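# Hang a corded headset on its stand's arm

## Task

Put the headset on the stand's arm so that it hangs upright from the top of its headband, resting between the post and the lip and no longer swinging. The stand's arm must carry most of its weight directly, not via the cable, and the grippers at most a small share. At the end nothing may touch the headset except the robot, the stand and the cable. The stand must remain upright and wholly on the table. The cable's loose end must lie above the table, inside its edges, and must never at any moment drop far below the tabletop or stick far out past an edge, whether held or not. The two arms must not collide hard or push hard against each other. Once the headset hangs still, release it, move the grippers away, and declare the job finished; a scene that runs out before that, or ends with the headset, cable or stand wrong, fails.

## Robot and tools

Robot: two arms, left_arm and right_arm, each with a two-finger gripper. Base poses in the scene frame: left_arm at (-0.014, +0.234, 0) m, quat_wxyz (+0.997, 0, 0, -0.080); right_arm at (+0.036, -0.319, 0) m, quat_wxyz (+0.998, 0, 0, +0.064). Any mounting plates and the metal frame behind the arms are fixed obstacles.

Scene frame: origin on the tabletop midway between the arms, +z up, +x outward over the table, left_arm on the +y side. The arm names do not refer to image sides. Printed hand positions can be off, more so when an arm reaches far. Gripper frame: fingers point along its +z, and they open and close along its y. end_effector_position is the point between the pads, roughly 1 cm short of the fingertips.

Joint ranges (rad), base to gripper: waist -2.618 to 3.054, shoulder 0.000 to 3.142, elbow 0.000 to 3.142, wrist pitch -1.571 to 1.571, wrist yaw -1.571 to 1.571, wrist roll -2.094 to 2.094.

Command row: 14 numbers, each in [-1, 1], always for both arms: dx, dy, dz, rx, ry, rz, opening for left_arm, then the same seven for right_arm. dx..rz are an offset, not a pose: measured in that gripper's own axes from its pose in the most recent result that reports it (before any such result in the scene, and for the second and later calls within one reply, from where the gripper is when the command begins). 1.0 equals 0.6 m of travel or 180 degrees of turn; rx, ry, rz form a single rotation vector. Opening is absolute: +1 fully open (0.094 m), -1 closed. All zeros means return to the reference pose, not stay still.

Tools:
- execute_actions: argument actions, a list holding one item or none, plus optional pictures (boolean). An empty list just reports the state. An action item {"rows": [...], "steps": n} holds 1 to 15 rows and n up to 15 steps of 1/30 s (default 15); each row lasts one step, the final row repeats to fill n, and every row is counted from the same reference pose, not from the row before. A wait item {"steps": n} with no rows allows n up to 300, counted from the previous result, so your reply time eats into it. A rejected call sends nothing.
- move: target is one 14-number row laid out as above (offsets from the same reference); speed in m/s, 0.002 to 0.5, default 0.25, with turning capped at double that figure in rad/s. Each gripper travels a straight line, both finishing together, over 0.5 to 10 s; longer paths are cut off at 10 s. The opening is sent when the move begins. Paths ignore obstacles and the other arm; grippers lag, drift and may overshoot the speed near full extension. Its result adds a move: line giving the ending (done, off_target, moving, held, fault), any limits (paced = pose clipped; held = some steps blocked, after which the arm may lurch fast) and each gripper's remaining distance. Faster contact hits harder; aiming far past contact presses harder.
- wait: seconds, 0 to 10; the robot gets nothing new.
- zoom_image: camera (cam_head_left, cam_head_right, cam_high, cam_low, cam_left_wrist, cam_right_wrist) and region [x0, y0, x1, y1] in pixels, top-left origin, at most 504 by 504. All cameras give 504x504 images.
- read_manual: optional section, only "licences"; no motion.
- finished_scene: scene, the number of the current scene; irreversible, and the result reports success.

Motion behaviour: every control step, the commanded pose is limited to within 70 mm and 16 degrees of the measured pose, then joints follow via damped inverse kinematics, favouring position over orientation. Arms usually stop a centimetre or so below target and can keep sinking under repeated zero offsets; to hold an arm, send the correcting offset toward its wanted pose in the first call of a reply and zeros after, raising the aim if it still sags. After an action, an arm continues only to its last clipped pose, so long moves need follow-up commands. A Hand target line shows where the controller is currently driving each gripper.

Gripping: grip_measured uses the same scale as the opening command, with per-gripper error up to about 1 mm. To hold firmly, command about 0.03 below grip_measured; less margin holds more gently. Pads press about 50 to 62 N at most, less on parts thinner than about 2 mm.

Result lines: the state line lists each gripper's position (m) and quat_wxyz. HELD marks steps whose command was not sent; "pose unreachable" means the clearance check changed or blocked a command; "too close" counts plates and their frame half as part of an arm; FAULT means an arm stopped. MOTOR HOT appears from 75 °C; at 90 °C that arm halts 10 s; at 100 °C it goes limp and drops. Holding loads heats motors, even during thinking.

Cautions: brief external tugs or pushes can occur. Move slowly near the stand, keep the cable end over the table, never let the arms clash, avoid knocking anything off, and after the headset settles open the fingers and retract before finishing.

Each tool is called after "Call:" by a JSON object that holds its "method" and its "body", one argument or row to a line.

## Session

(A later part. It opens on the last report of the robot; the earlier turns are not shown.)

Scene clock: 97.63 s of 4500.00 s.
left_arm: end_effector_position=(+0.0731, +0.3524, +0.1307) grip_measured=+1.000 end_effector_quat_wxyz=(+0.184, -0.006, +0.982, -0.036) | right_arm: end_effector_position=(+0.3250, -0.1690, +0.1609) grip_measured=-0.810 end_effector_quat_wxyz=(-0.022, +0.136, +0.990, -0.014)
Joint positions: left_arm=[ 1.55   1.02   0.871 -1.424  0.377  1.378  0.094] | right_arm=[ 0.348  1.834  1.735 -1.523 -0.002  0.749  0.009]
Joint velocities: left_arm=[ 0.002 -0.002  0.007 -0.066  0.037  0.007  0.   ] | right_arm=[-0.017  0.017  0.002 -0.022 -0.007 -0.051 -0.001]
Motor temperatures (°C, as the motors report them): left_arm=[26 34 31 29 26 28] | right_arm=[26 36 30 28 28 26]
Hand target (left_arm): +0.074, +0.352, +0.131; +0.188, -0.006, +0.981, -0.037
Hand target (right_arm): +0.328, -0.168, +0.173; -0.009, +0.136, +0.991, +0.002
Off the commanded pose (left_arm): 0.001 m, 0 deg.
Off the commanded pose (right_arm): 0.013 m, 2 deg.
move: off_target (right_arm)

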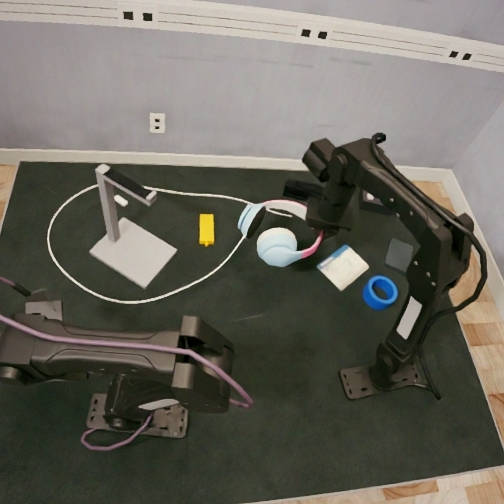

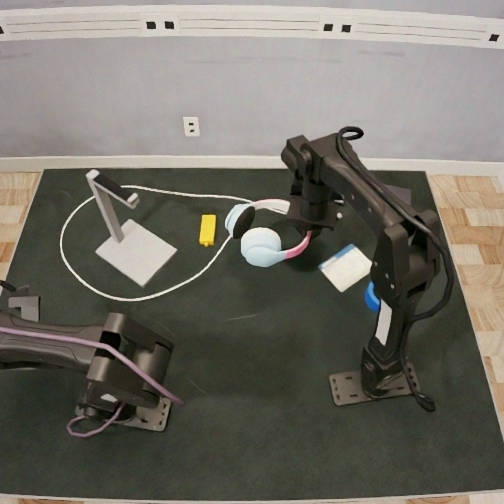

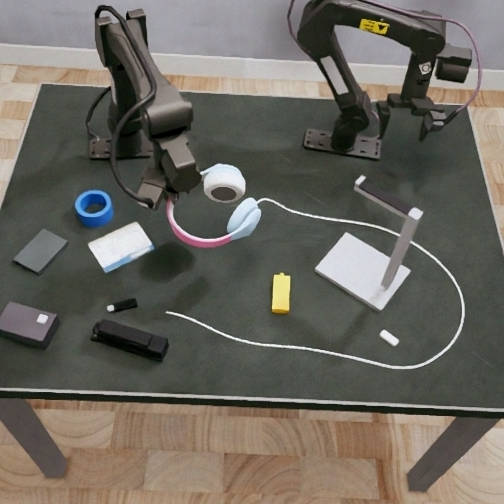

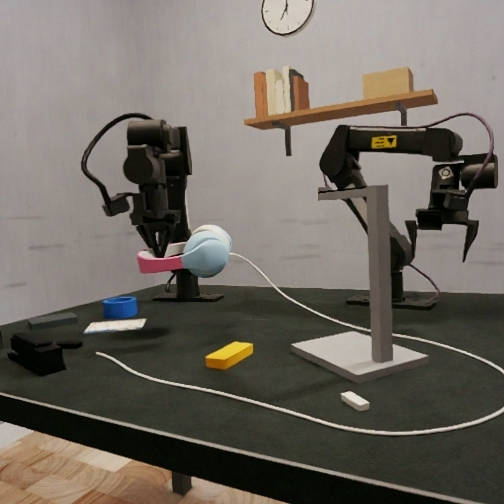

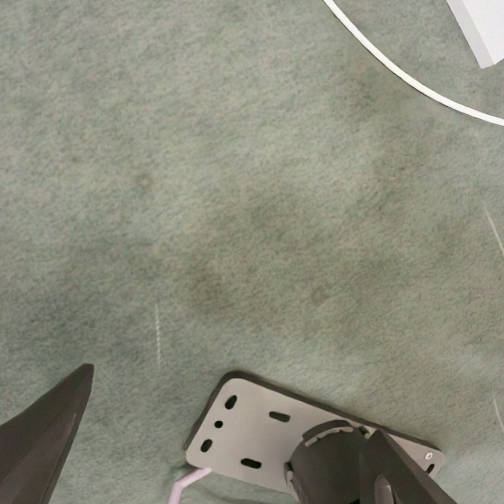

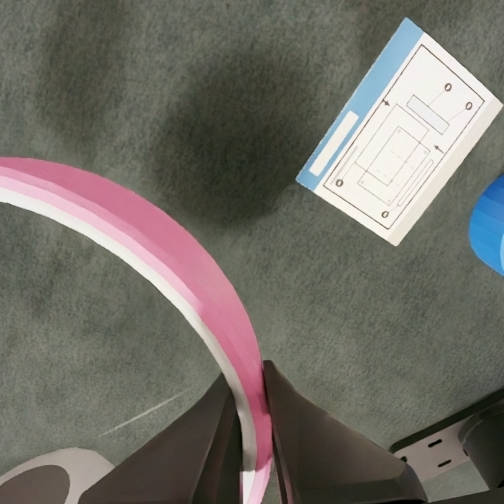

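Call:
{"method": "move", "body": {
  "target": [0,0,0,0,0,0,1,0.178,0.296,-0.25,-0.149,-0.557,-0.489,-1],
  "speed": 0.2
}}

Scene clock: 115.93 s of 4500.00 s.
left_arm: end_effector_position=(+0.0719, +0.3526, +0.1302) grip_measured=+1.000 end_effector_quat_wxyz=(+0.180, -0.006, +0.983, -0.035) | right_arm: end_effector_position=(+0.2756, +0.0339, +0.2932) grip_measured=-0.810 end_effector_quat_wxyz=(+0.665, -0.566, +0.479, +0.083)
Joint positions: left_arm=[ 1.55   1.02   0.871 -1.424  0.37   1.378  0.094] | right_arm=[ 0.831  1.231  0.795  0.335 -0.033 -0.747  0.009]
Joint velocities: left_arm=[-0.002 -0.007 -0.017  0.037  0.022 -0.051  0.   ] | right_arm=[ 0.022  0.002 -0.002  0.095  0.022 -0.037 -0.001]
Motor temperatures (°C, as the motors report them): left_arm=[26 33 31 29 26 28] | right_arm=[26 37 32 29 28 26]
Hand target (left_arm): +0.073, +0.352, +0.131; +0.184, -0.006, +0.982, -0.036
Hand target (right_arm): +0.279, +0.034, +0.307; +0.686, -0.549, +0.470, +0.089
Off the commanded pose (left_arm): 0.001 m, 0 deg.
Off the commanded pose (right_arm): 0.016 m, 4 deg.
After step 90, 8.73 s passed at rest.
move: off_target (right_arm)

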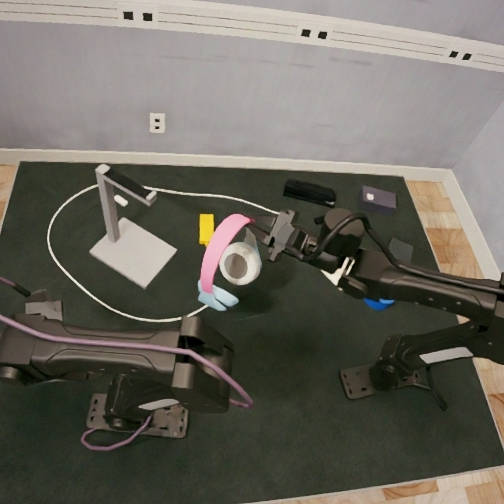

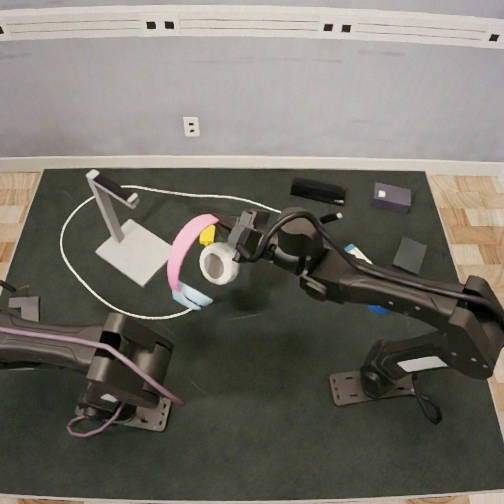

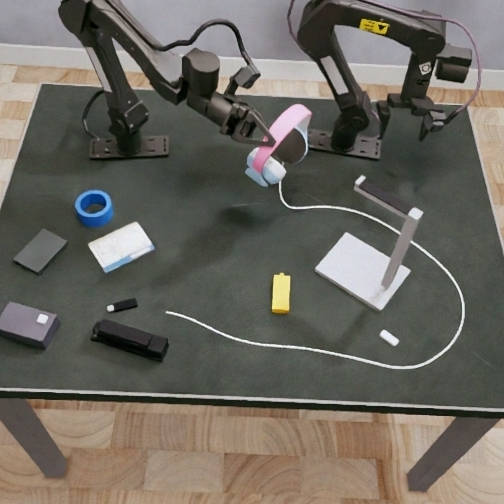

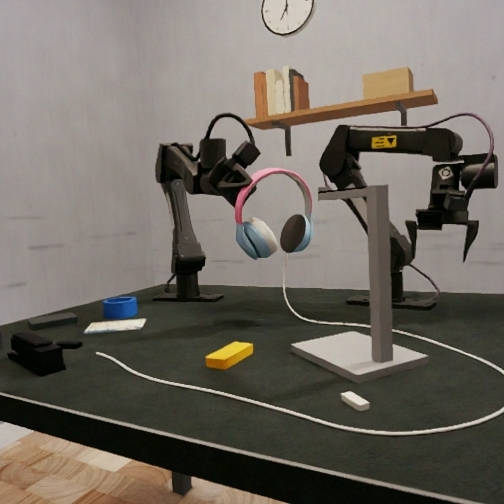

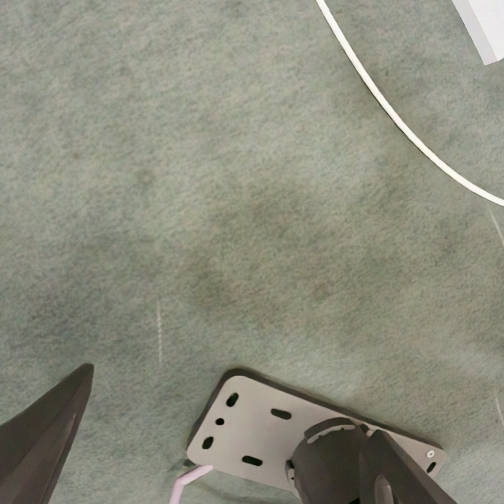

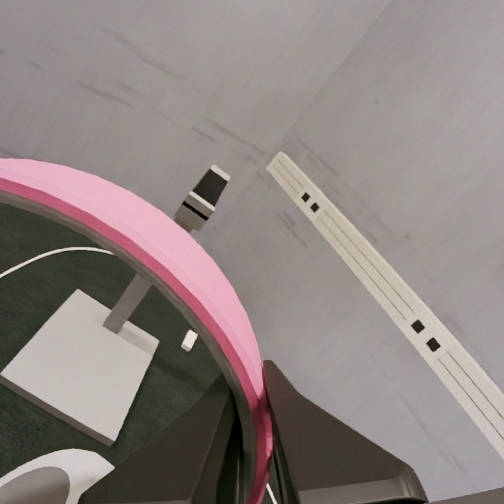

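Call:
{"method": "move", "body": {
  "target": [0,0,0,0,0,0,1,-0.04,-0.035,0.22,0,0,0,-1],
  "speed": 0.12
}}

Scene clock: 127.97 s of 4500.00 s.
left_arm: end_effector_position=(+0.0706, +0.3528, +0.1297) grip_measured=+1.000 end_effector_quat_wxyz=(+0.177, -0.006, +0.984, -0.034) | right_arm: end_effector_position=(+0.3493, +0.1405, +0.2886) grip_measured=-0.810 end_effector_quat_wxyz=(+0.642, -0.583, +0.492, +0.074)
Joint positions: left_arm=[ 1.55   1.02   0.871 -1.424  0.362  1.378  0.094] | right_arm=[ 0.837  1.738  1.3    0.273 -0.02  -0.759  0.009]
Joint velocities: left_arm=[ 0.032 -0.027  0.002 -0.066 -0.022 -0.007  0.   ] | right_arm=[-0.002 -0.012 -0.007 -0.007 -0.051 -0.051 -0.001]
Motor temperatures (°C, as the motors report them): left_arm=[26 32 31 29 26 28] | right_arm=[26 34 33 33 28 26]
Hand target (left_arm): +0.072, +0.353, +0.130; +0.180, -0.006, +0.983, -0.035
Hand target (right_arm): +0.347, +0.146, +0.313; +0.665, -0.566, +0.479, +0.084
Off the commanded pose (left_arm): 0.001 m, 0 deg.
Off the commanded pose (right_arm): 0.024 m, 4 deg.
After step 90, 7.43 s passed at rest.
move: off_target (right_arm)

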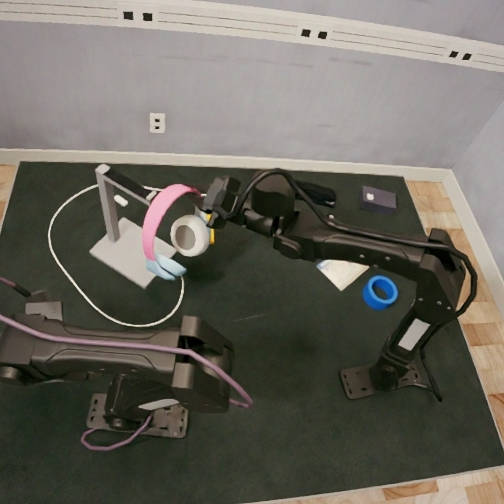

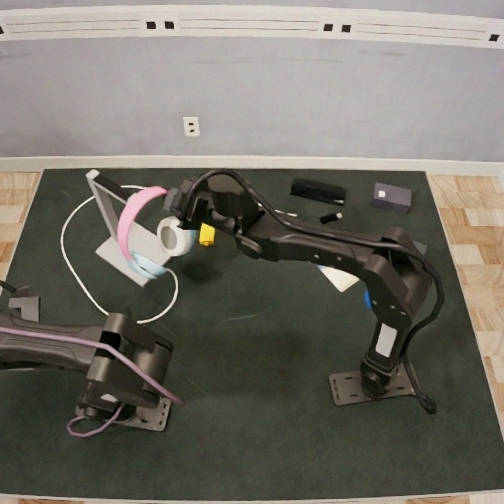

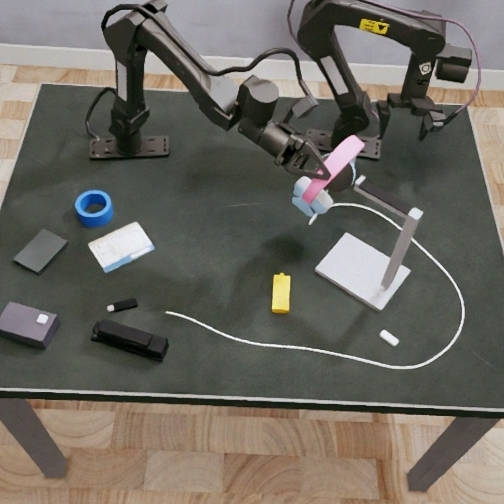

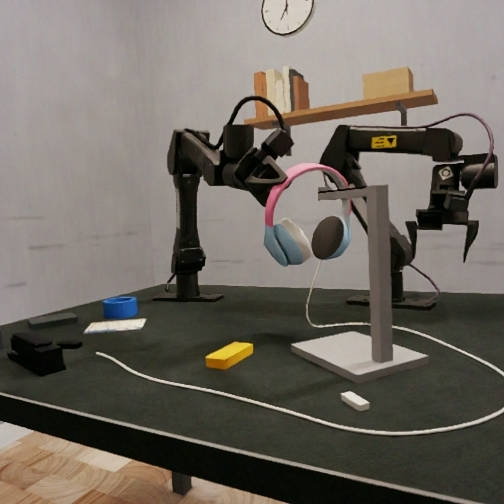

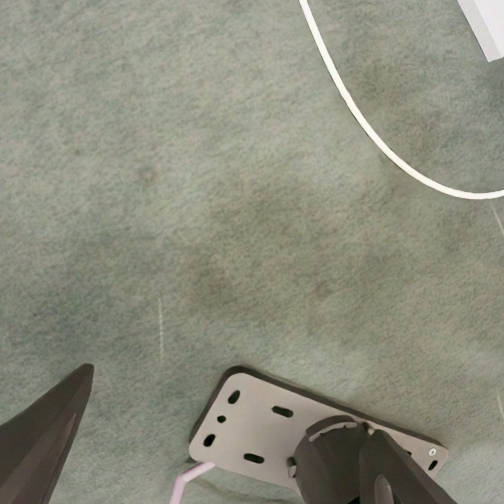

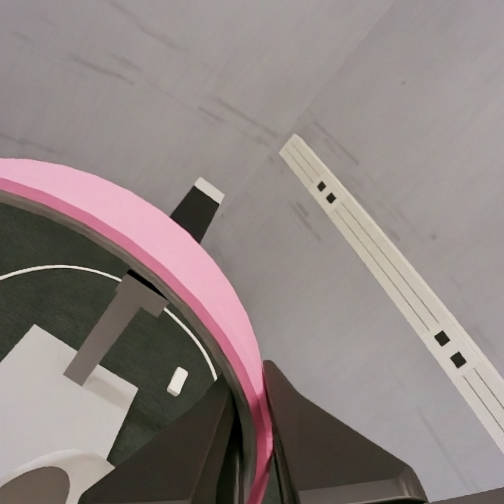

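Call:
{"method": "move", "body": {
  "target": [0,0,0,0,0,0,1,-0.045,-0.055,0.19,0.04,-0.043,0,-1],
  "speed": 0.08
}}

Scene clock: 136.67 s of 4500.00 s.
left_arm: end_effector_position=(+0.0695, +0.3530, +0.1293) grip_measured=+1.000 end_effector_quat_wxyz=(+0.173, -0.006, +0.984, -0.034) | right_arm: end_effector_position=(+0.4153, +0.2358, +0.2799) grip_measured=-0.810 end_effector_quat_wxyz=(+0.678, -0.562, +0.468, +0.074)
Joint positions: left_arm=[ 1.55   1.02   0.871 -1.424  0.355  1.378  0.094] | right_arm=[ 0.837  2.196  1.815  0.312 -0.02  -0.77   0.009]
Joint velocities: left_arm=[-0.007 -0.007 -0.002 -0.037 -0.051  0.081  0.   ] | right_arm=[ 0.002  0.002  0.032 -0.007  0.007  0.007  0.   ]
Motor temperatures (°C, as the motors report them): left_arm=[26 32 31 29 26 28] | right_arm=[26 36 35 34 28 26]
Hand target (left_arm): +0.071, +0.353, +0.130; +0.177, -0.006, +0.984, -0.034
Hand target (right_arm): +0.418, +0.235, +0.313; +0.709, -0.535, +0.451, +0.082
Off the commanded pose (left_arm): 0.001 m, 0 deg.
Off the commanded pose (right_arm): 0.032 m, 5 deg.
After step 90, 3.80 s passed at rest.
move: off_target (right_arm)

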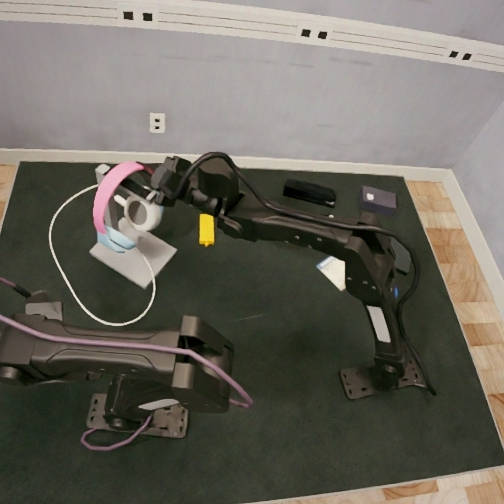

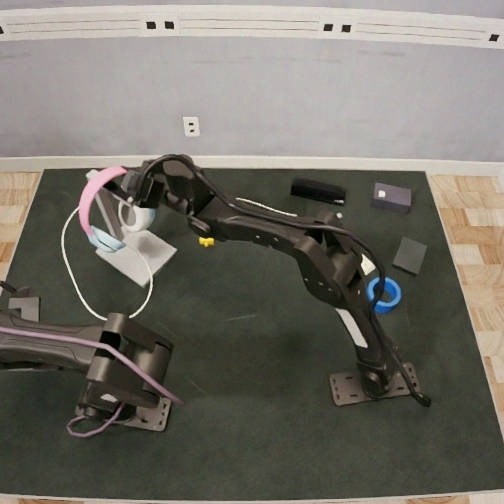

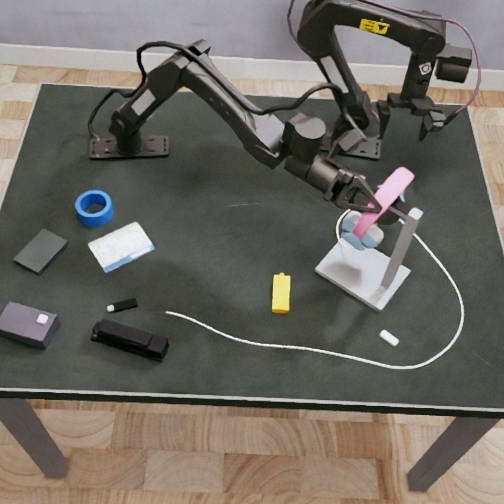

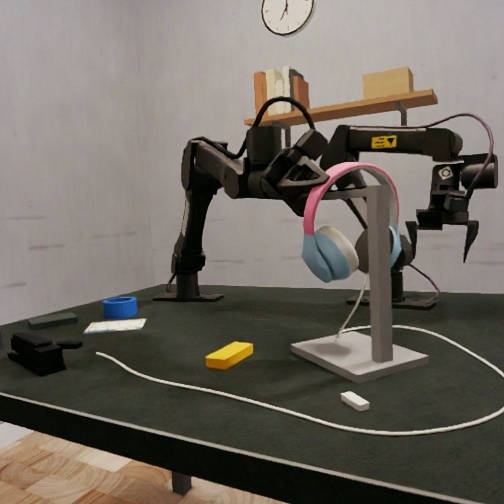

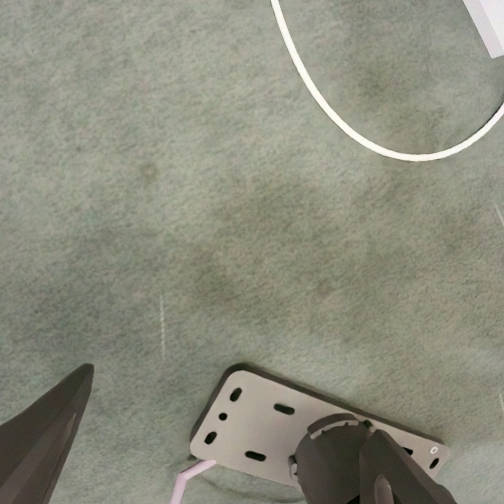

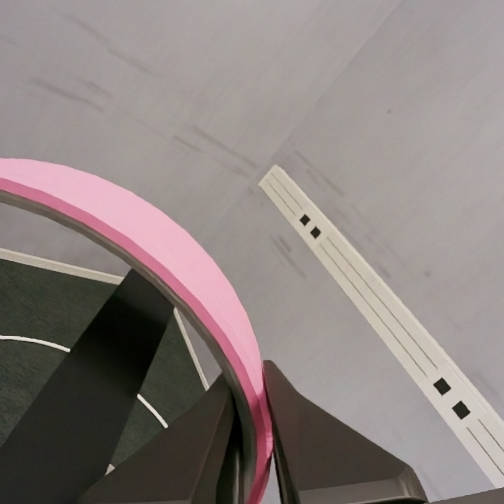

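Call:
{"method": "move", "body": {
  "target": [0,0,0,0,0,0,1,0.03,0.01,0,0,0,0,-1],
  "speed": 0.04
}}

Scene clock: 142.27 s of 4500.00 s.
left_arm: end_effector_position=(+0.0683, +0.3532, +0.1288) grip_measured=+1.000 end_effector_quat_wxyz=(+0.170, -0.006, +0.985, -0.033) | right_arm: end_effector_position=(+0.4161, +0.2321, +0.2539) grip_measured=-0.810 end_effector_quat_wxyz=(+0.662, -0.576, +0.474, +0.070)
Joint positions: left_arm=[ 1.55   1.02   0.871 -1.424  0.348  1.378  0.094] | right_arm=[ 0.831  2.2    1.761  0.326 -0.029 -0.782  0.009]
Joint velocities: left_arm=[ 0.007  0.002 -0.007 -0.037 -0.022 -0.007  0.   ] | right_arm=[ 0.007 -0.007  0.007  0.007  0.037  0.007  0.001]
Motor temperatures (°C, as the motors report them): left_arm=[26 32 31 29 26 28] | right_arm=[26 39 35 35 28 26]
Hand target (left_arm): +0.069, +0.353, +0.129; +0.173, -0.006, +0.984, -0.034
Hand target (right_arm): +0.421, +0.230, +0.263; +0.678, -0.563, +0.468, +0.074
Off the commanded pose (left_arm): 0.001 m, 0 deg.
Off the commanded pose (right_arm): 0.011 m, 3 deg.
After step 90, 1.87 s passed at rest.
move: off_target (right_arm)

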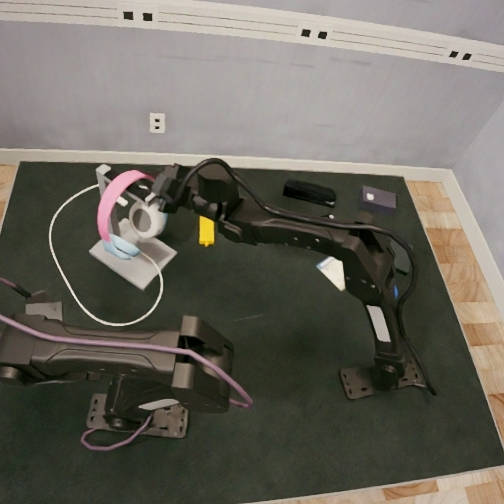

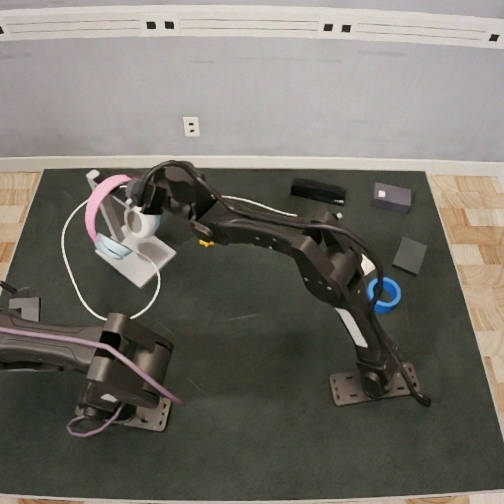

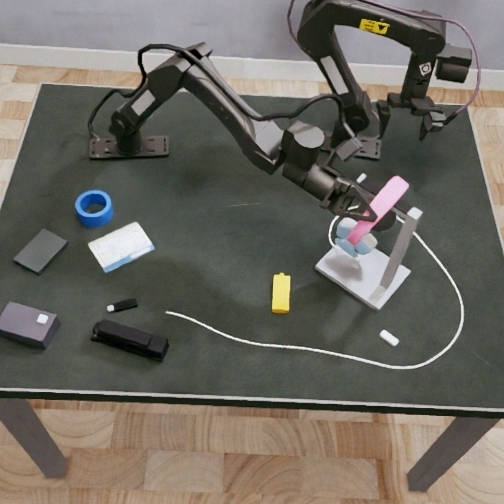

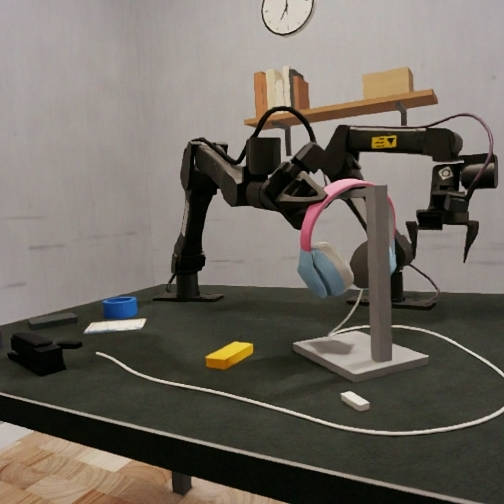

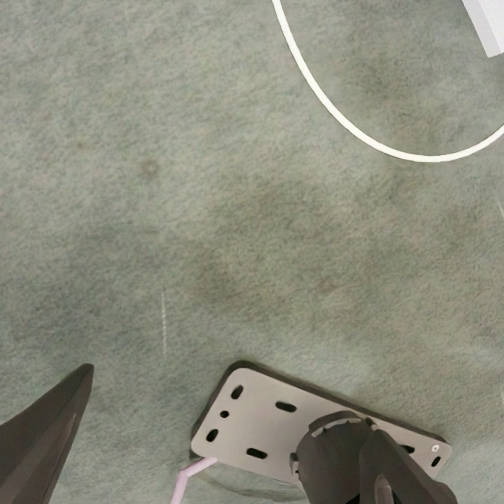

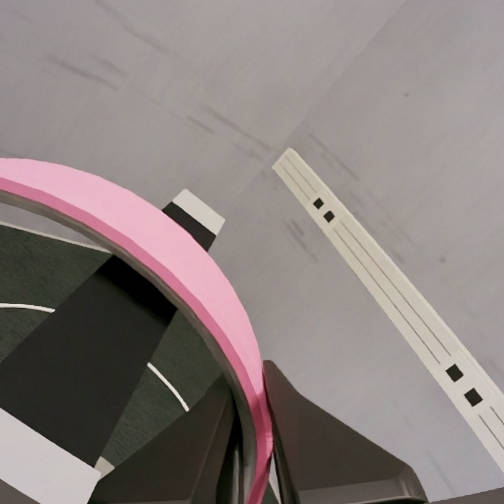

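Nearly touching; release with a modest opening.

Call:
{"method": "move", "body": {
  "target": [0,0,0,0,0,0,1,0.01,0,0,0,0,0,-1],
  "speed": 0.03
}}

Call:
{"method": "move", "body": {
  "target": [0,0,0,0,0,0,1,-0.01,-0.01,0,0,0,0,-0.45],
  "speed": 0.03
}}

Call:
{"method": "move", "body": {
  "target": [0,0,0,0,0,0,1,-0.01,-0.03,-0.35,0,0,0,-0.45],
  "speed": 0.12
}}

Call:
{"method": "wait", "body": {
  "seconds": 3
}}

Scene clock: 150.67 s of 4500.00 s.
left_arm: end_effector_position=(+0.0671, +0.3534, +0.1284) grip_measured=+1.000 end_effector_quat_wxyz=(+0.166, -0.006, +0.985, -0.032) | right_arm: end_effector_position=(+0.4159, +0.2320, +0.2527) grip_measured=-0.810 end_effector_quat_wxyz=(+0.662, -0.578, +0.472, +0.068)
Joint positions: left_arm=[ 1.55   1.02   0.871 -1.424  0.341  1.378  0.094] | right_arm=[ 0.831  2.2    1.757  0.329 -0.03  -0.788  0.009]
Joint velocities: left_arm=[-0.007 -0.007 -0.012  0.007 -0.051 -0.022  0.   ] | right_arm=[ 0.022  0.007 -0.002 -0.037  0.022 -0.051 -0.001]
Motor temperatures (°C, as the motors report them): left_arm=[26 32 31 29 26 28] | right_arm=[26 41 34 36 28 26]
Hand target (left_arm): +0.068, +0.353, +0.129; +0.170, -0.006, +0.985, -0.033
Hand target (right_arm): +0.419, +0.229, +0.250; +0.662, -0.577, +0.474, +0.070
Off the commanded pose (left_arm): 0.001 m, 0 deg.
Off the commanded pose (right_arm): 0.005 m, 0 deg.
After step 90, 4.70 s passed at rest.
move: done

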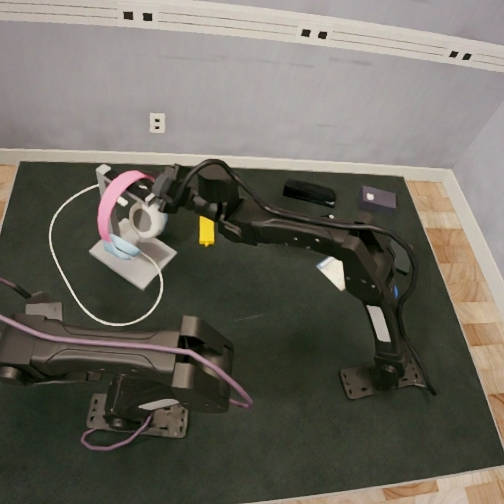

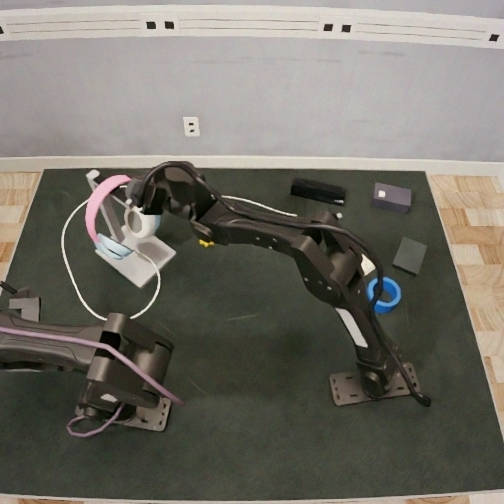

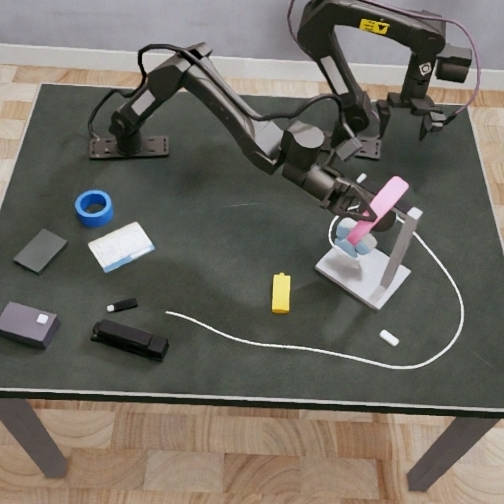

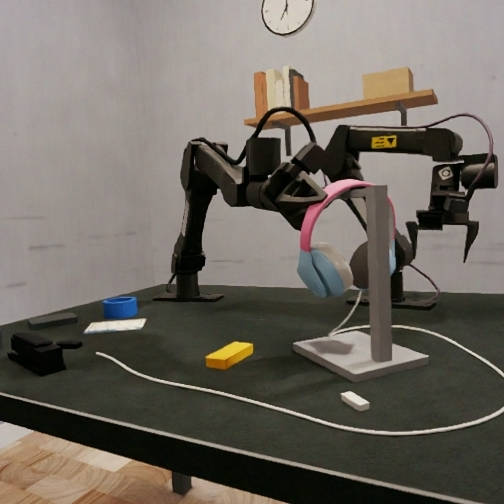

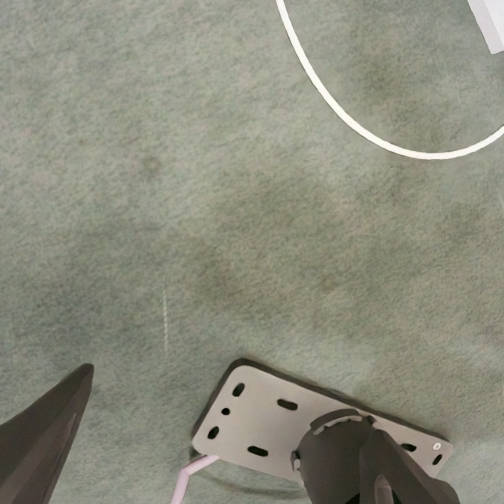

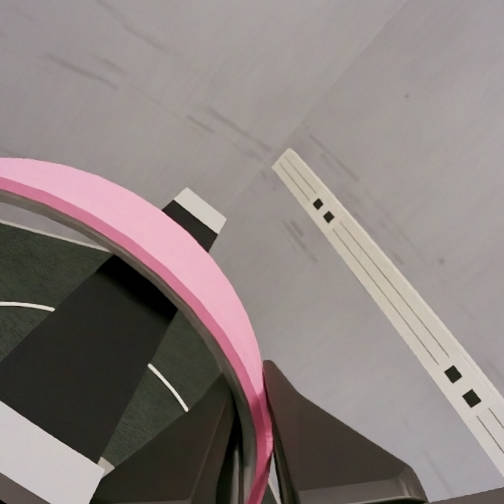

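Scene clock: 151.37 s of 4500.00 s.
left_arm: end_effector_position=(+0.0660, +0.3537, +0.1280) grip_measured=+1.000 end_effector_quat_wxyz=(+0.163, -0.006, +0.986, -0.032) | right_arm: end_effector_position=(+0.4161, +0.2318, +0.2522) grip_measured=-0.452 end_effector_quat_wxyz=(+0.661, -0.579, +0.473, +0.067)
Joint positions: left_arm=[ 1.55   1.02   0.871 -1.424  0.334  1.378  0.094] | right_arm=[ 0.831  2.2    1.757  0.327 -0.028 -0.788  0.026]
Joint velocities: left_arm=[ 0.002 -0.007 -0.022  0.022  0.022  0.066  0.   ] | right_arm=[-0.017 -0.002  0.002 -0.007 -0.007 -0.066 -0.   ]
Motor temperatures (°C, as the motors report them): left_arm=[26 32 31 29 26 28] | right_arm=[26 42 34 36 28 26]
Hand target (left_arm): +0.067, +0.353, +0.128; +0.166, -0.006, +0.985, -0.032
Hand target (right_arm): +0.416, +0.232, +0.261; +0.662, -0.578, +0.472, +0.068
Off the commanded pose (left_arm): 0.001 m, 0 deg.
Off the commanded pose (right_arm): 0.009 m, 0 deg.
move: done

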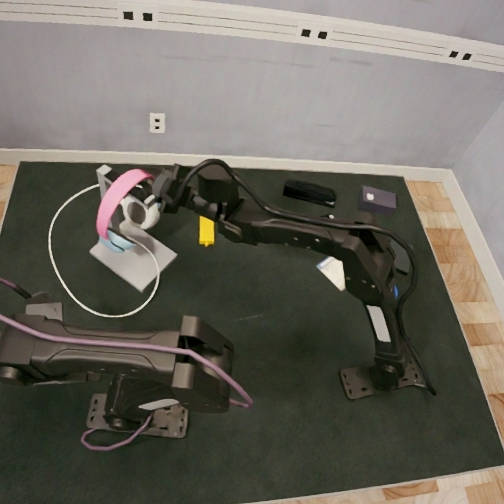

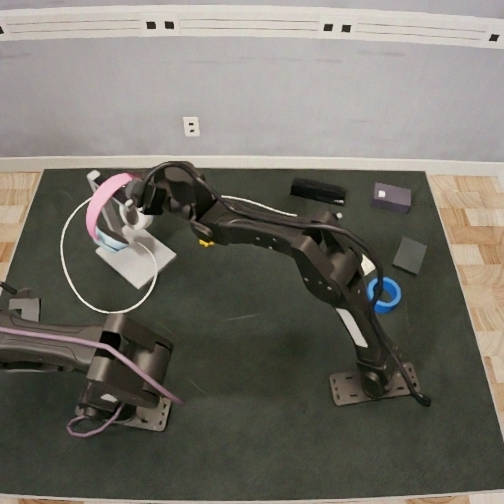

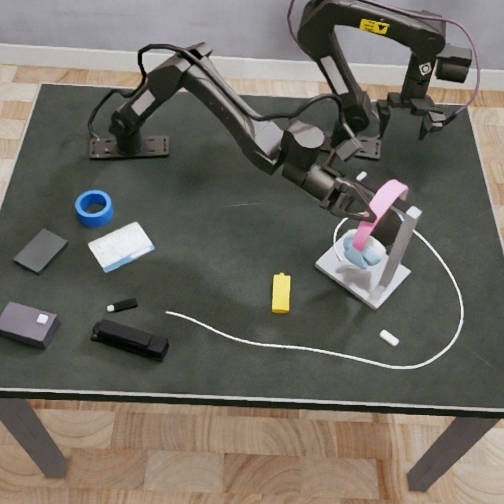

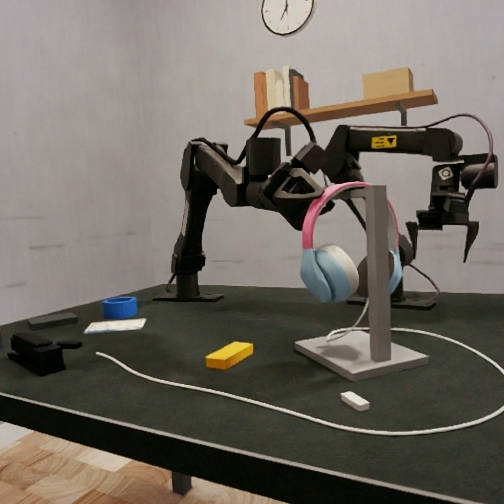

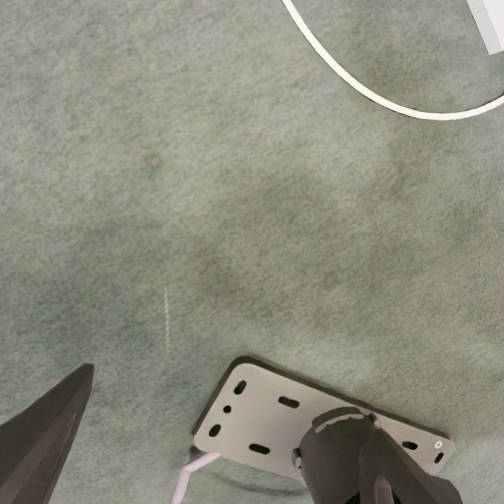

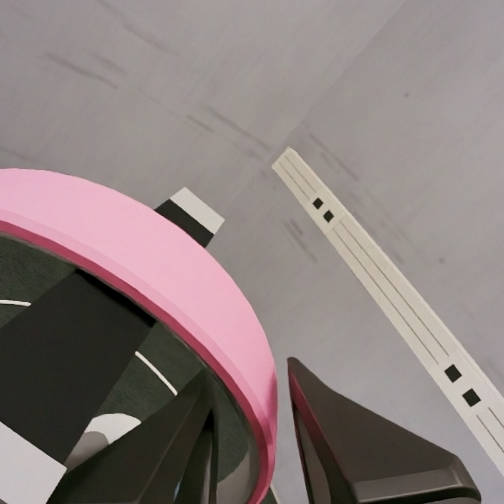

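Scene clock: 153.63 s of 4500.00 s.
left_arm: end_effector_position=(+0.0649, +0.3539, +0.1276) grip_measured=+1.000 end_effector_quat_wxyz=(+0.160, -0.006, +0.987, -0.031) | right_arm: end_effector_position=(+0.3108, +0.0604, +0.2947) grip_measured=-0.452 end_effector_quat_wxyz=(+0.669, -0.573, +0.468, +0.070)
Joint positions: left_arm=[ 1.55   1.02   0.871 -1.424  0.327  1.378  0.094] | right_arm=[ 0.786  1.406  0.923  0.386 -0.076 -0.789  0.026]
Joint velocities: left_arm=[-0.012 -0.012 -0.002 -0.007 -0.037  0.037  0.   ] | right_arm=[ 0.017 -0.012  0.007 -0.081 -0.081  0.022 -0.   ]
Motor temperatures (°C, as the motors report them): left_arm=[26 32 31 29 26 28] | right_arm=[26 42 34 36 28 26]
Hand target (left_arm): +0.066, +0.354, +0.128; +0.163, -0.006, +0.986, -0.032
Hand target (right_arm): +0.310, +0.054, +0.291; +0.661, -0.578, +0.473, +0.067
Off the commanded pose (left_arm): 0.001 m, 0 deg.
Off the commanded pose (right_arm): 0.006 m, 1 deg.
move: done

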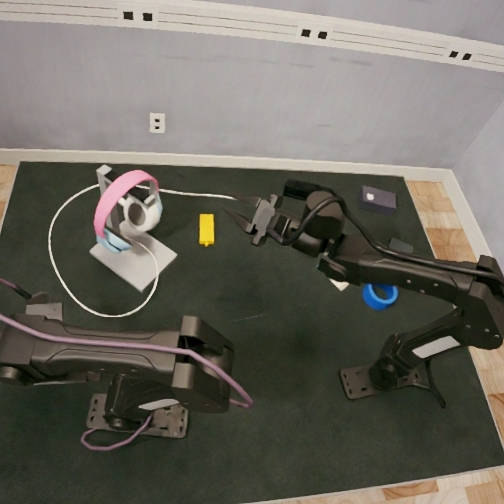

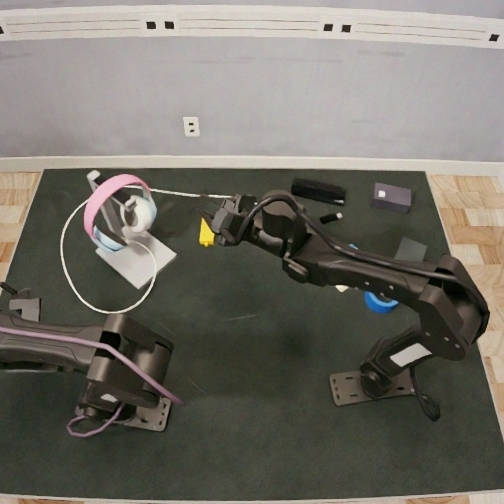

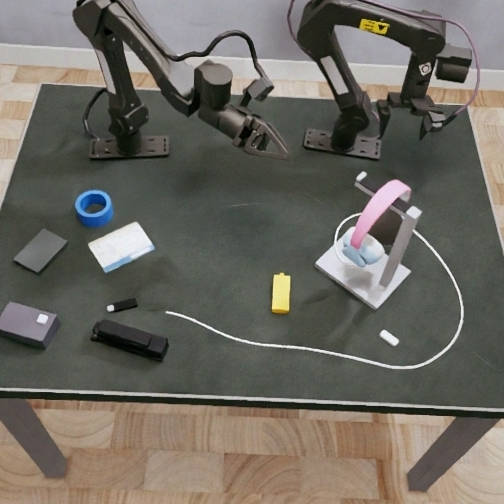

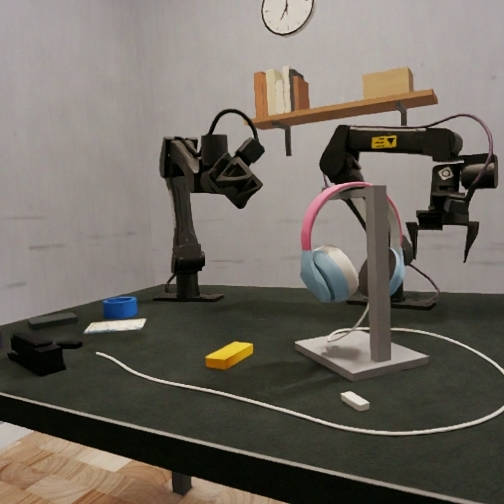

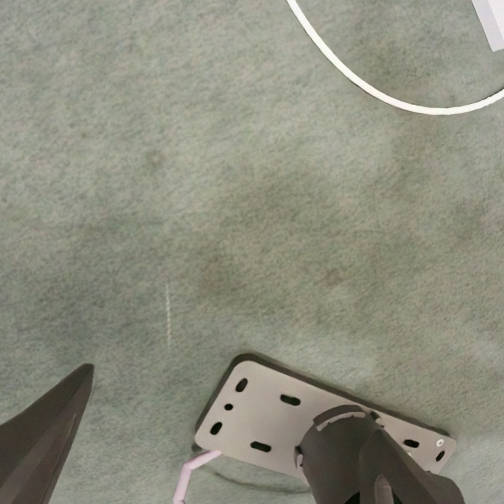

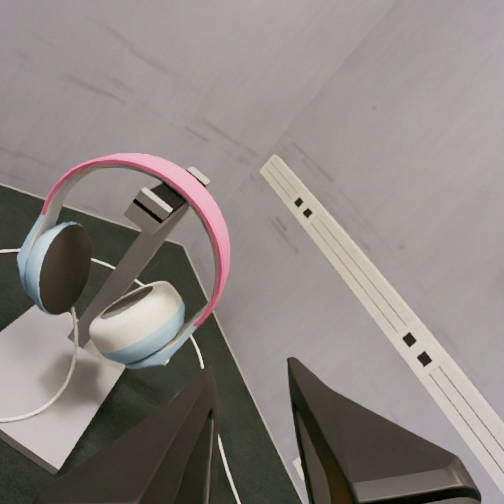

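Scene clock: 156.63 s of 4500.00 s.
left_arm: end_effector_position=(+0.0649, +0.3539, +0.1276) grip_measured=+1.000 end_effector_quat_wxyz=(+0.160, -0.006, +0.987, -0.031) | right_arm: end_effector_position=(+0.3108, +0.0604, +0.2943) grip_measured=-0.452 end_effector_quat_wxyz=(+0.668, -0.574, +0.468, +0.070)
Joint positions: left_arm=[ 1.55   1.02   0.871 -1.424  0.327  1.378  0.094] | right_arm=[ 0.786  1.406  0.923  0.384 -0.077 -0.789  0.026]
Joint velocities: left_arm=[-0.012  0.002 -0.007  0.037 -0.022  0.022  0.   ] | right_arm=[ 0.002  0.012  0.027 -0.007  0.037  0.037 -0.   ]
Motor temperatures (°C, as the motors report them): left_arm=[26 32 31 29 26 28] | right_arm=[26 41 34 35 28 26]
Hand target (left_arm): +0.066, +0.354, +0.128; +0.163, -0.006, +0.986, -0.032
Hand target (right_arm): +0.310, +0.054, +0.291; +0.662, -0.578, +0.473, +0.067
Off the commanded pose (left_arm): 0.001 m, 0 deg.
Off the commanded pose (right_arm): 0.006 m, 1 deg.
Steps of this call (steps 1 to 90: nothing new was sent). Readings (end_effector_position):
1: left_arm (+0.0649, +0.3539, +0.1276) | right_arm (+0.3108, +0.0604, +0.2946)
2: left_arm (+0.0649, +0.3539, +0.1276) | right_arm (+0.3108, +0.0604, +0.2945)
4: left_arm (+0.0649, +0.3539, +0.1276) | right_arm (+0.3108, +0.0604, +0.2944)
8: left_arm (+0.0649, +0.3539, +0.1276) | right_arm (+0.3108, +0.0604, +0.2944)
90: the state above

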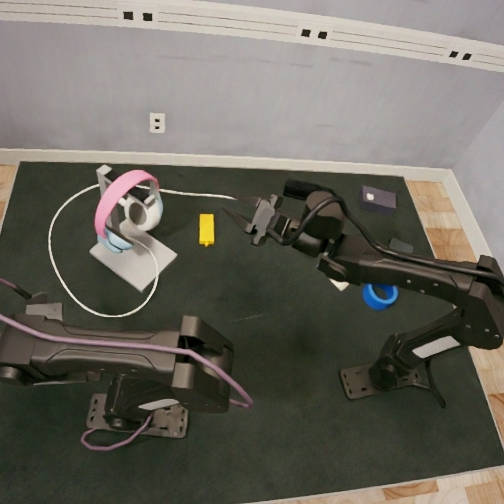

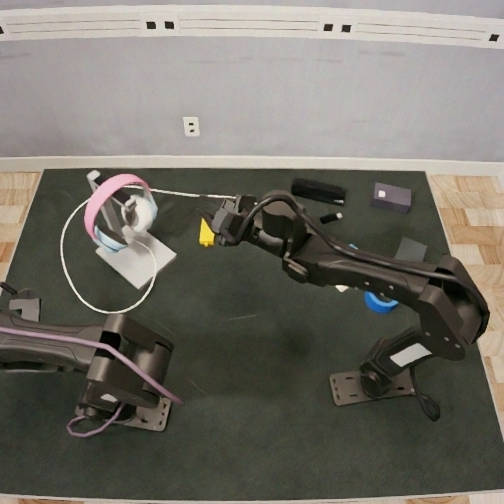

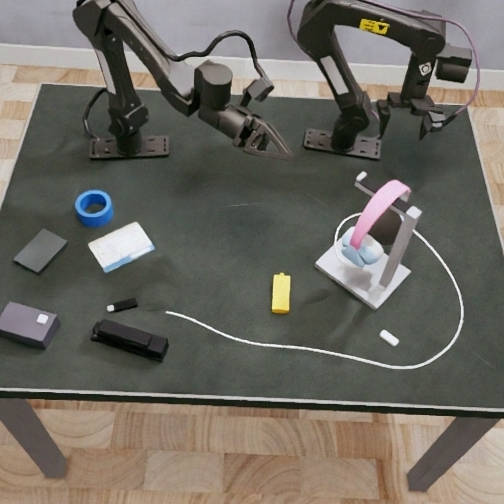

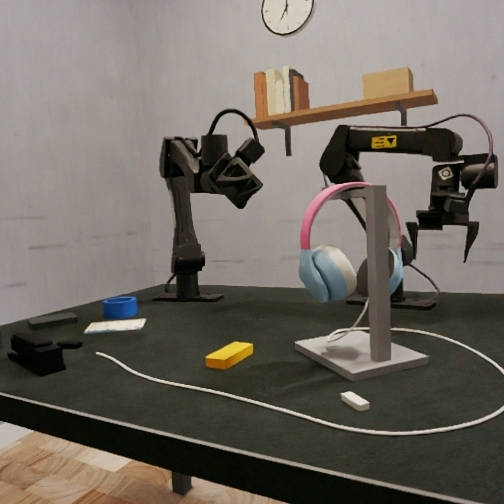

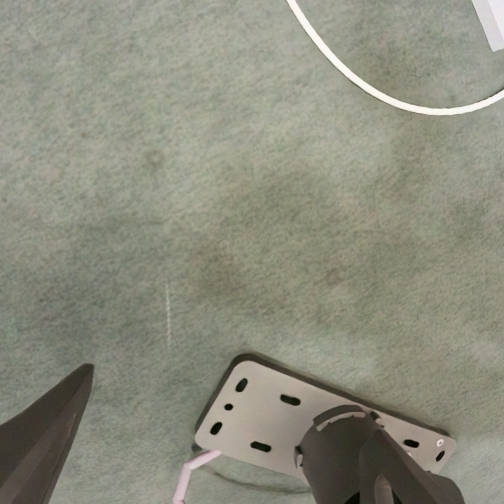

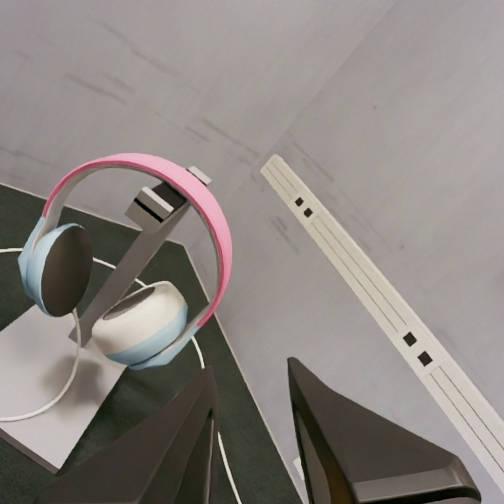

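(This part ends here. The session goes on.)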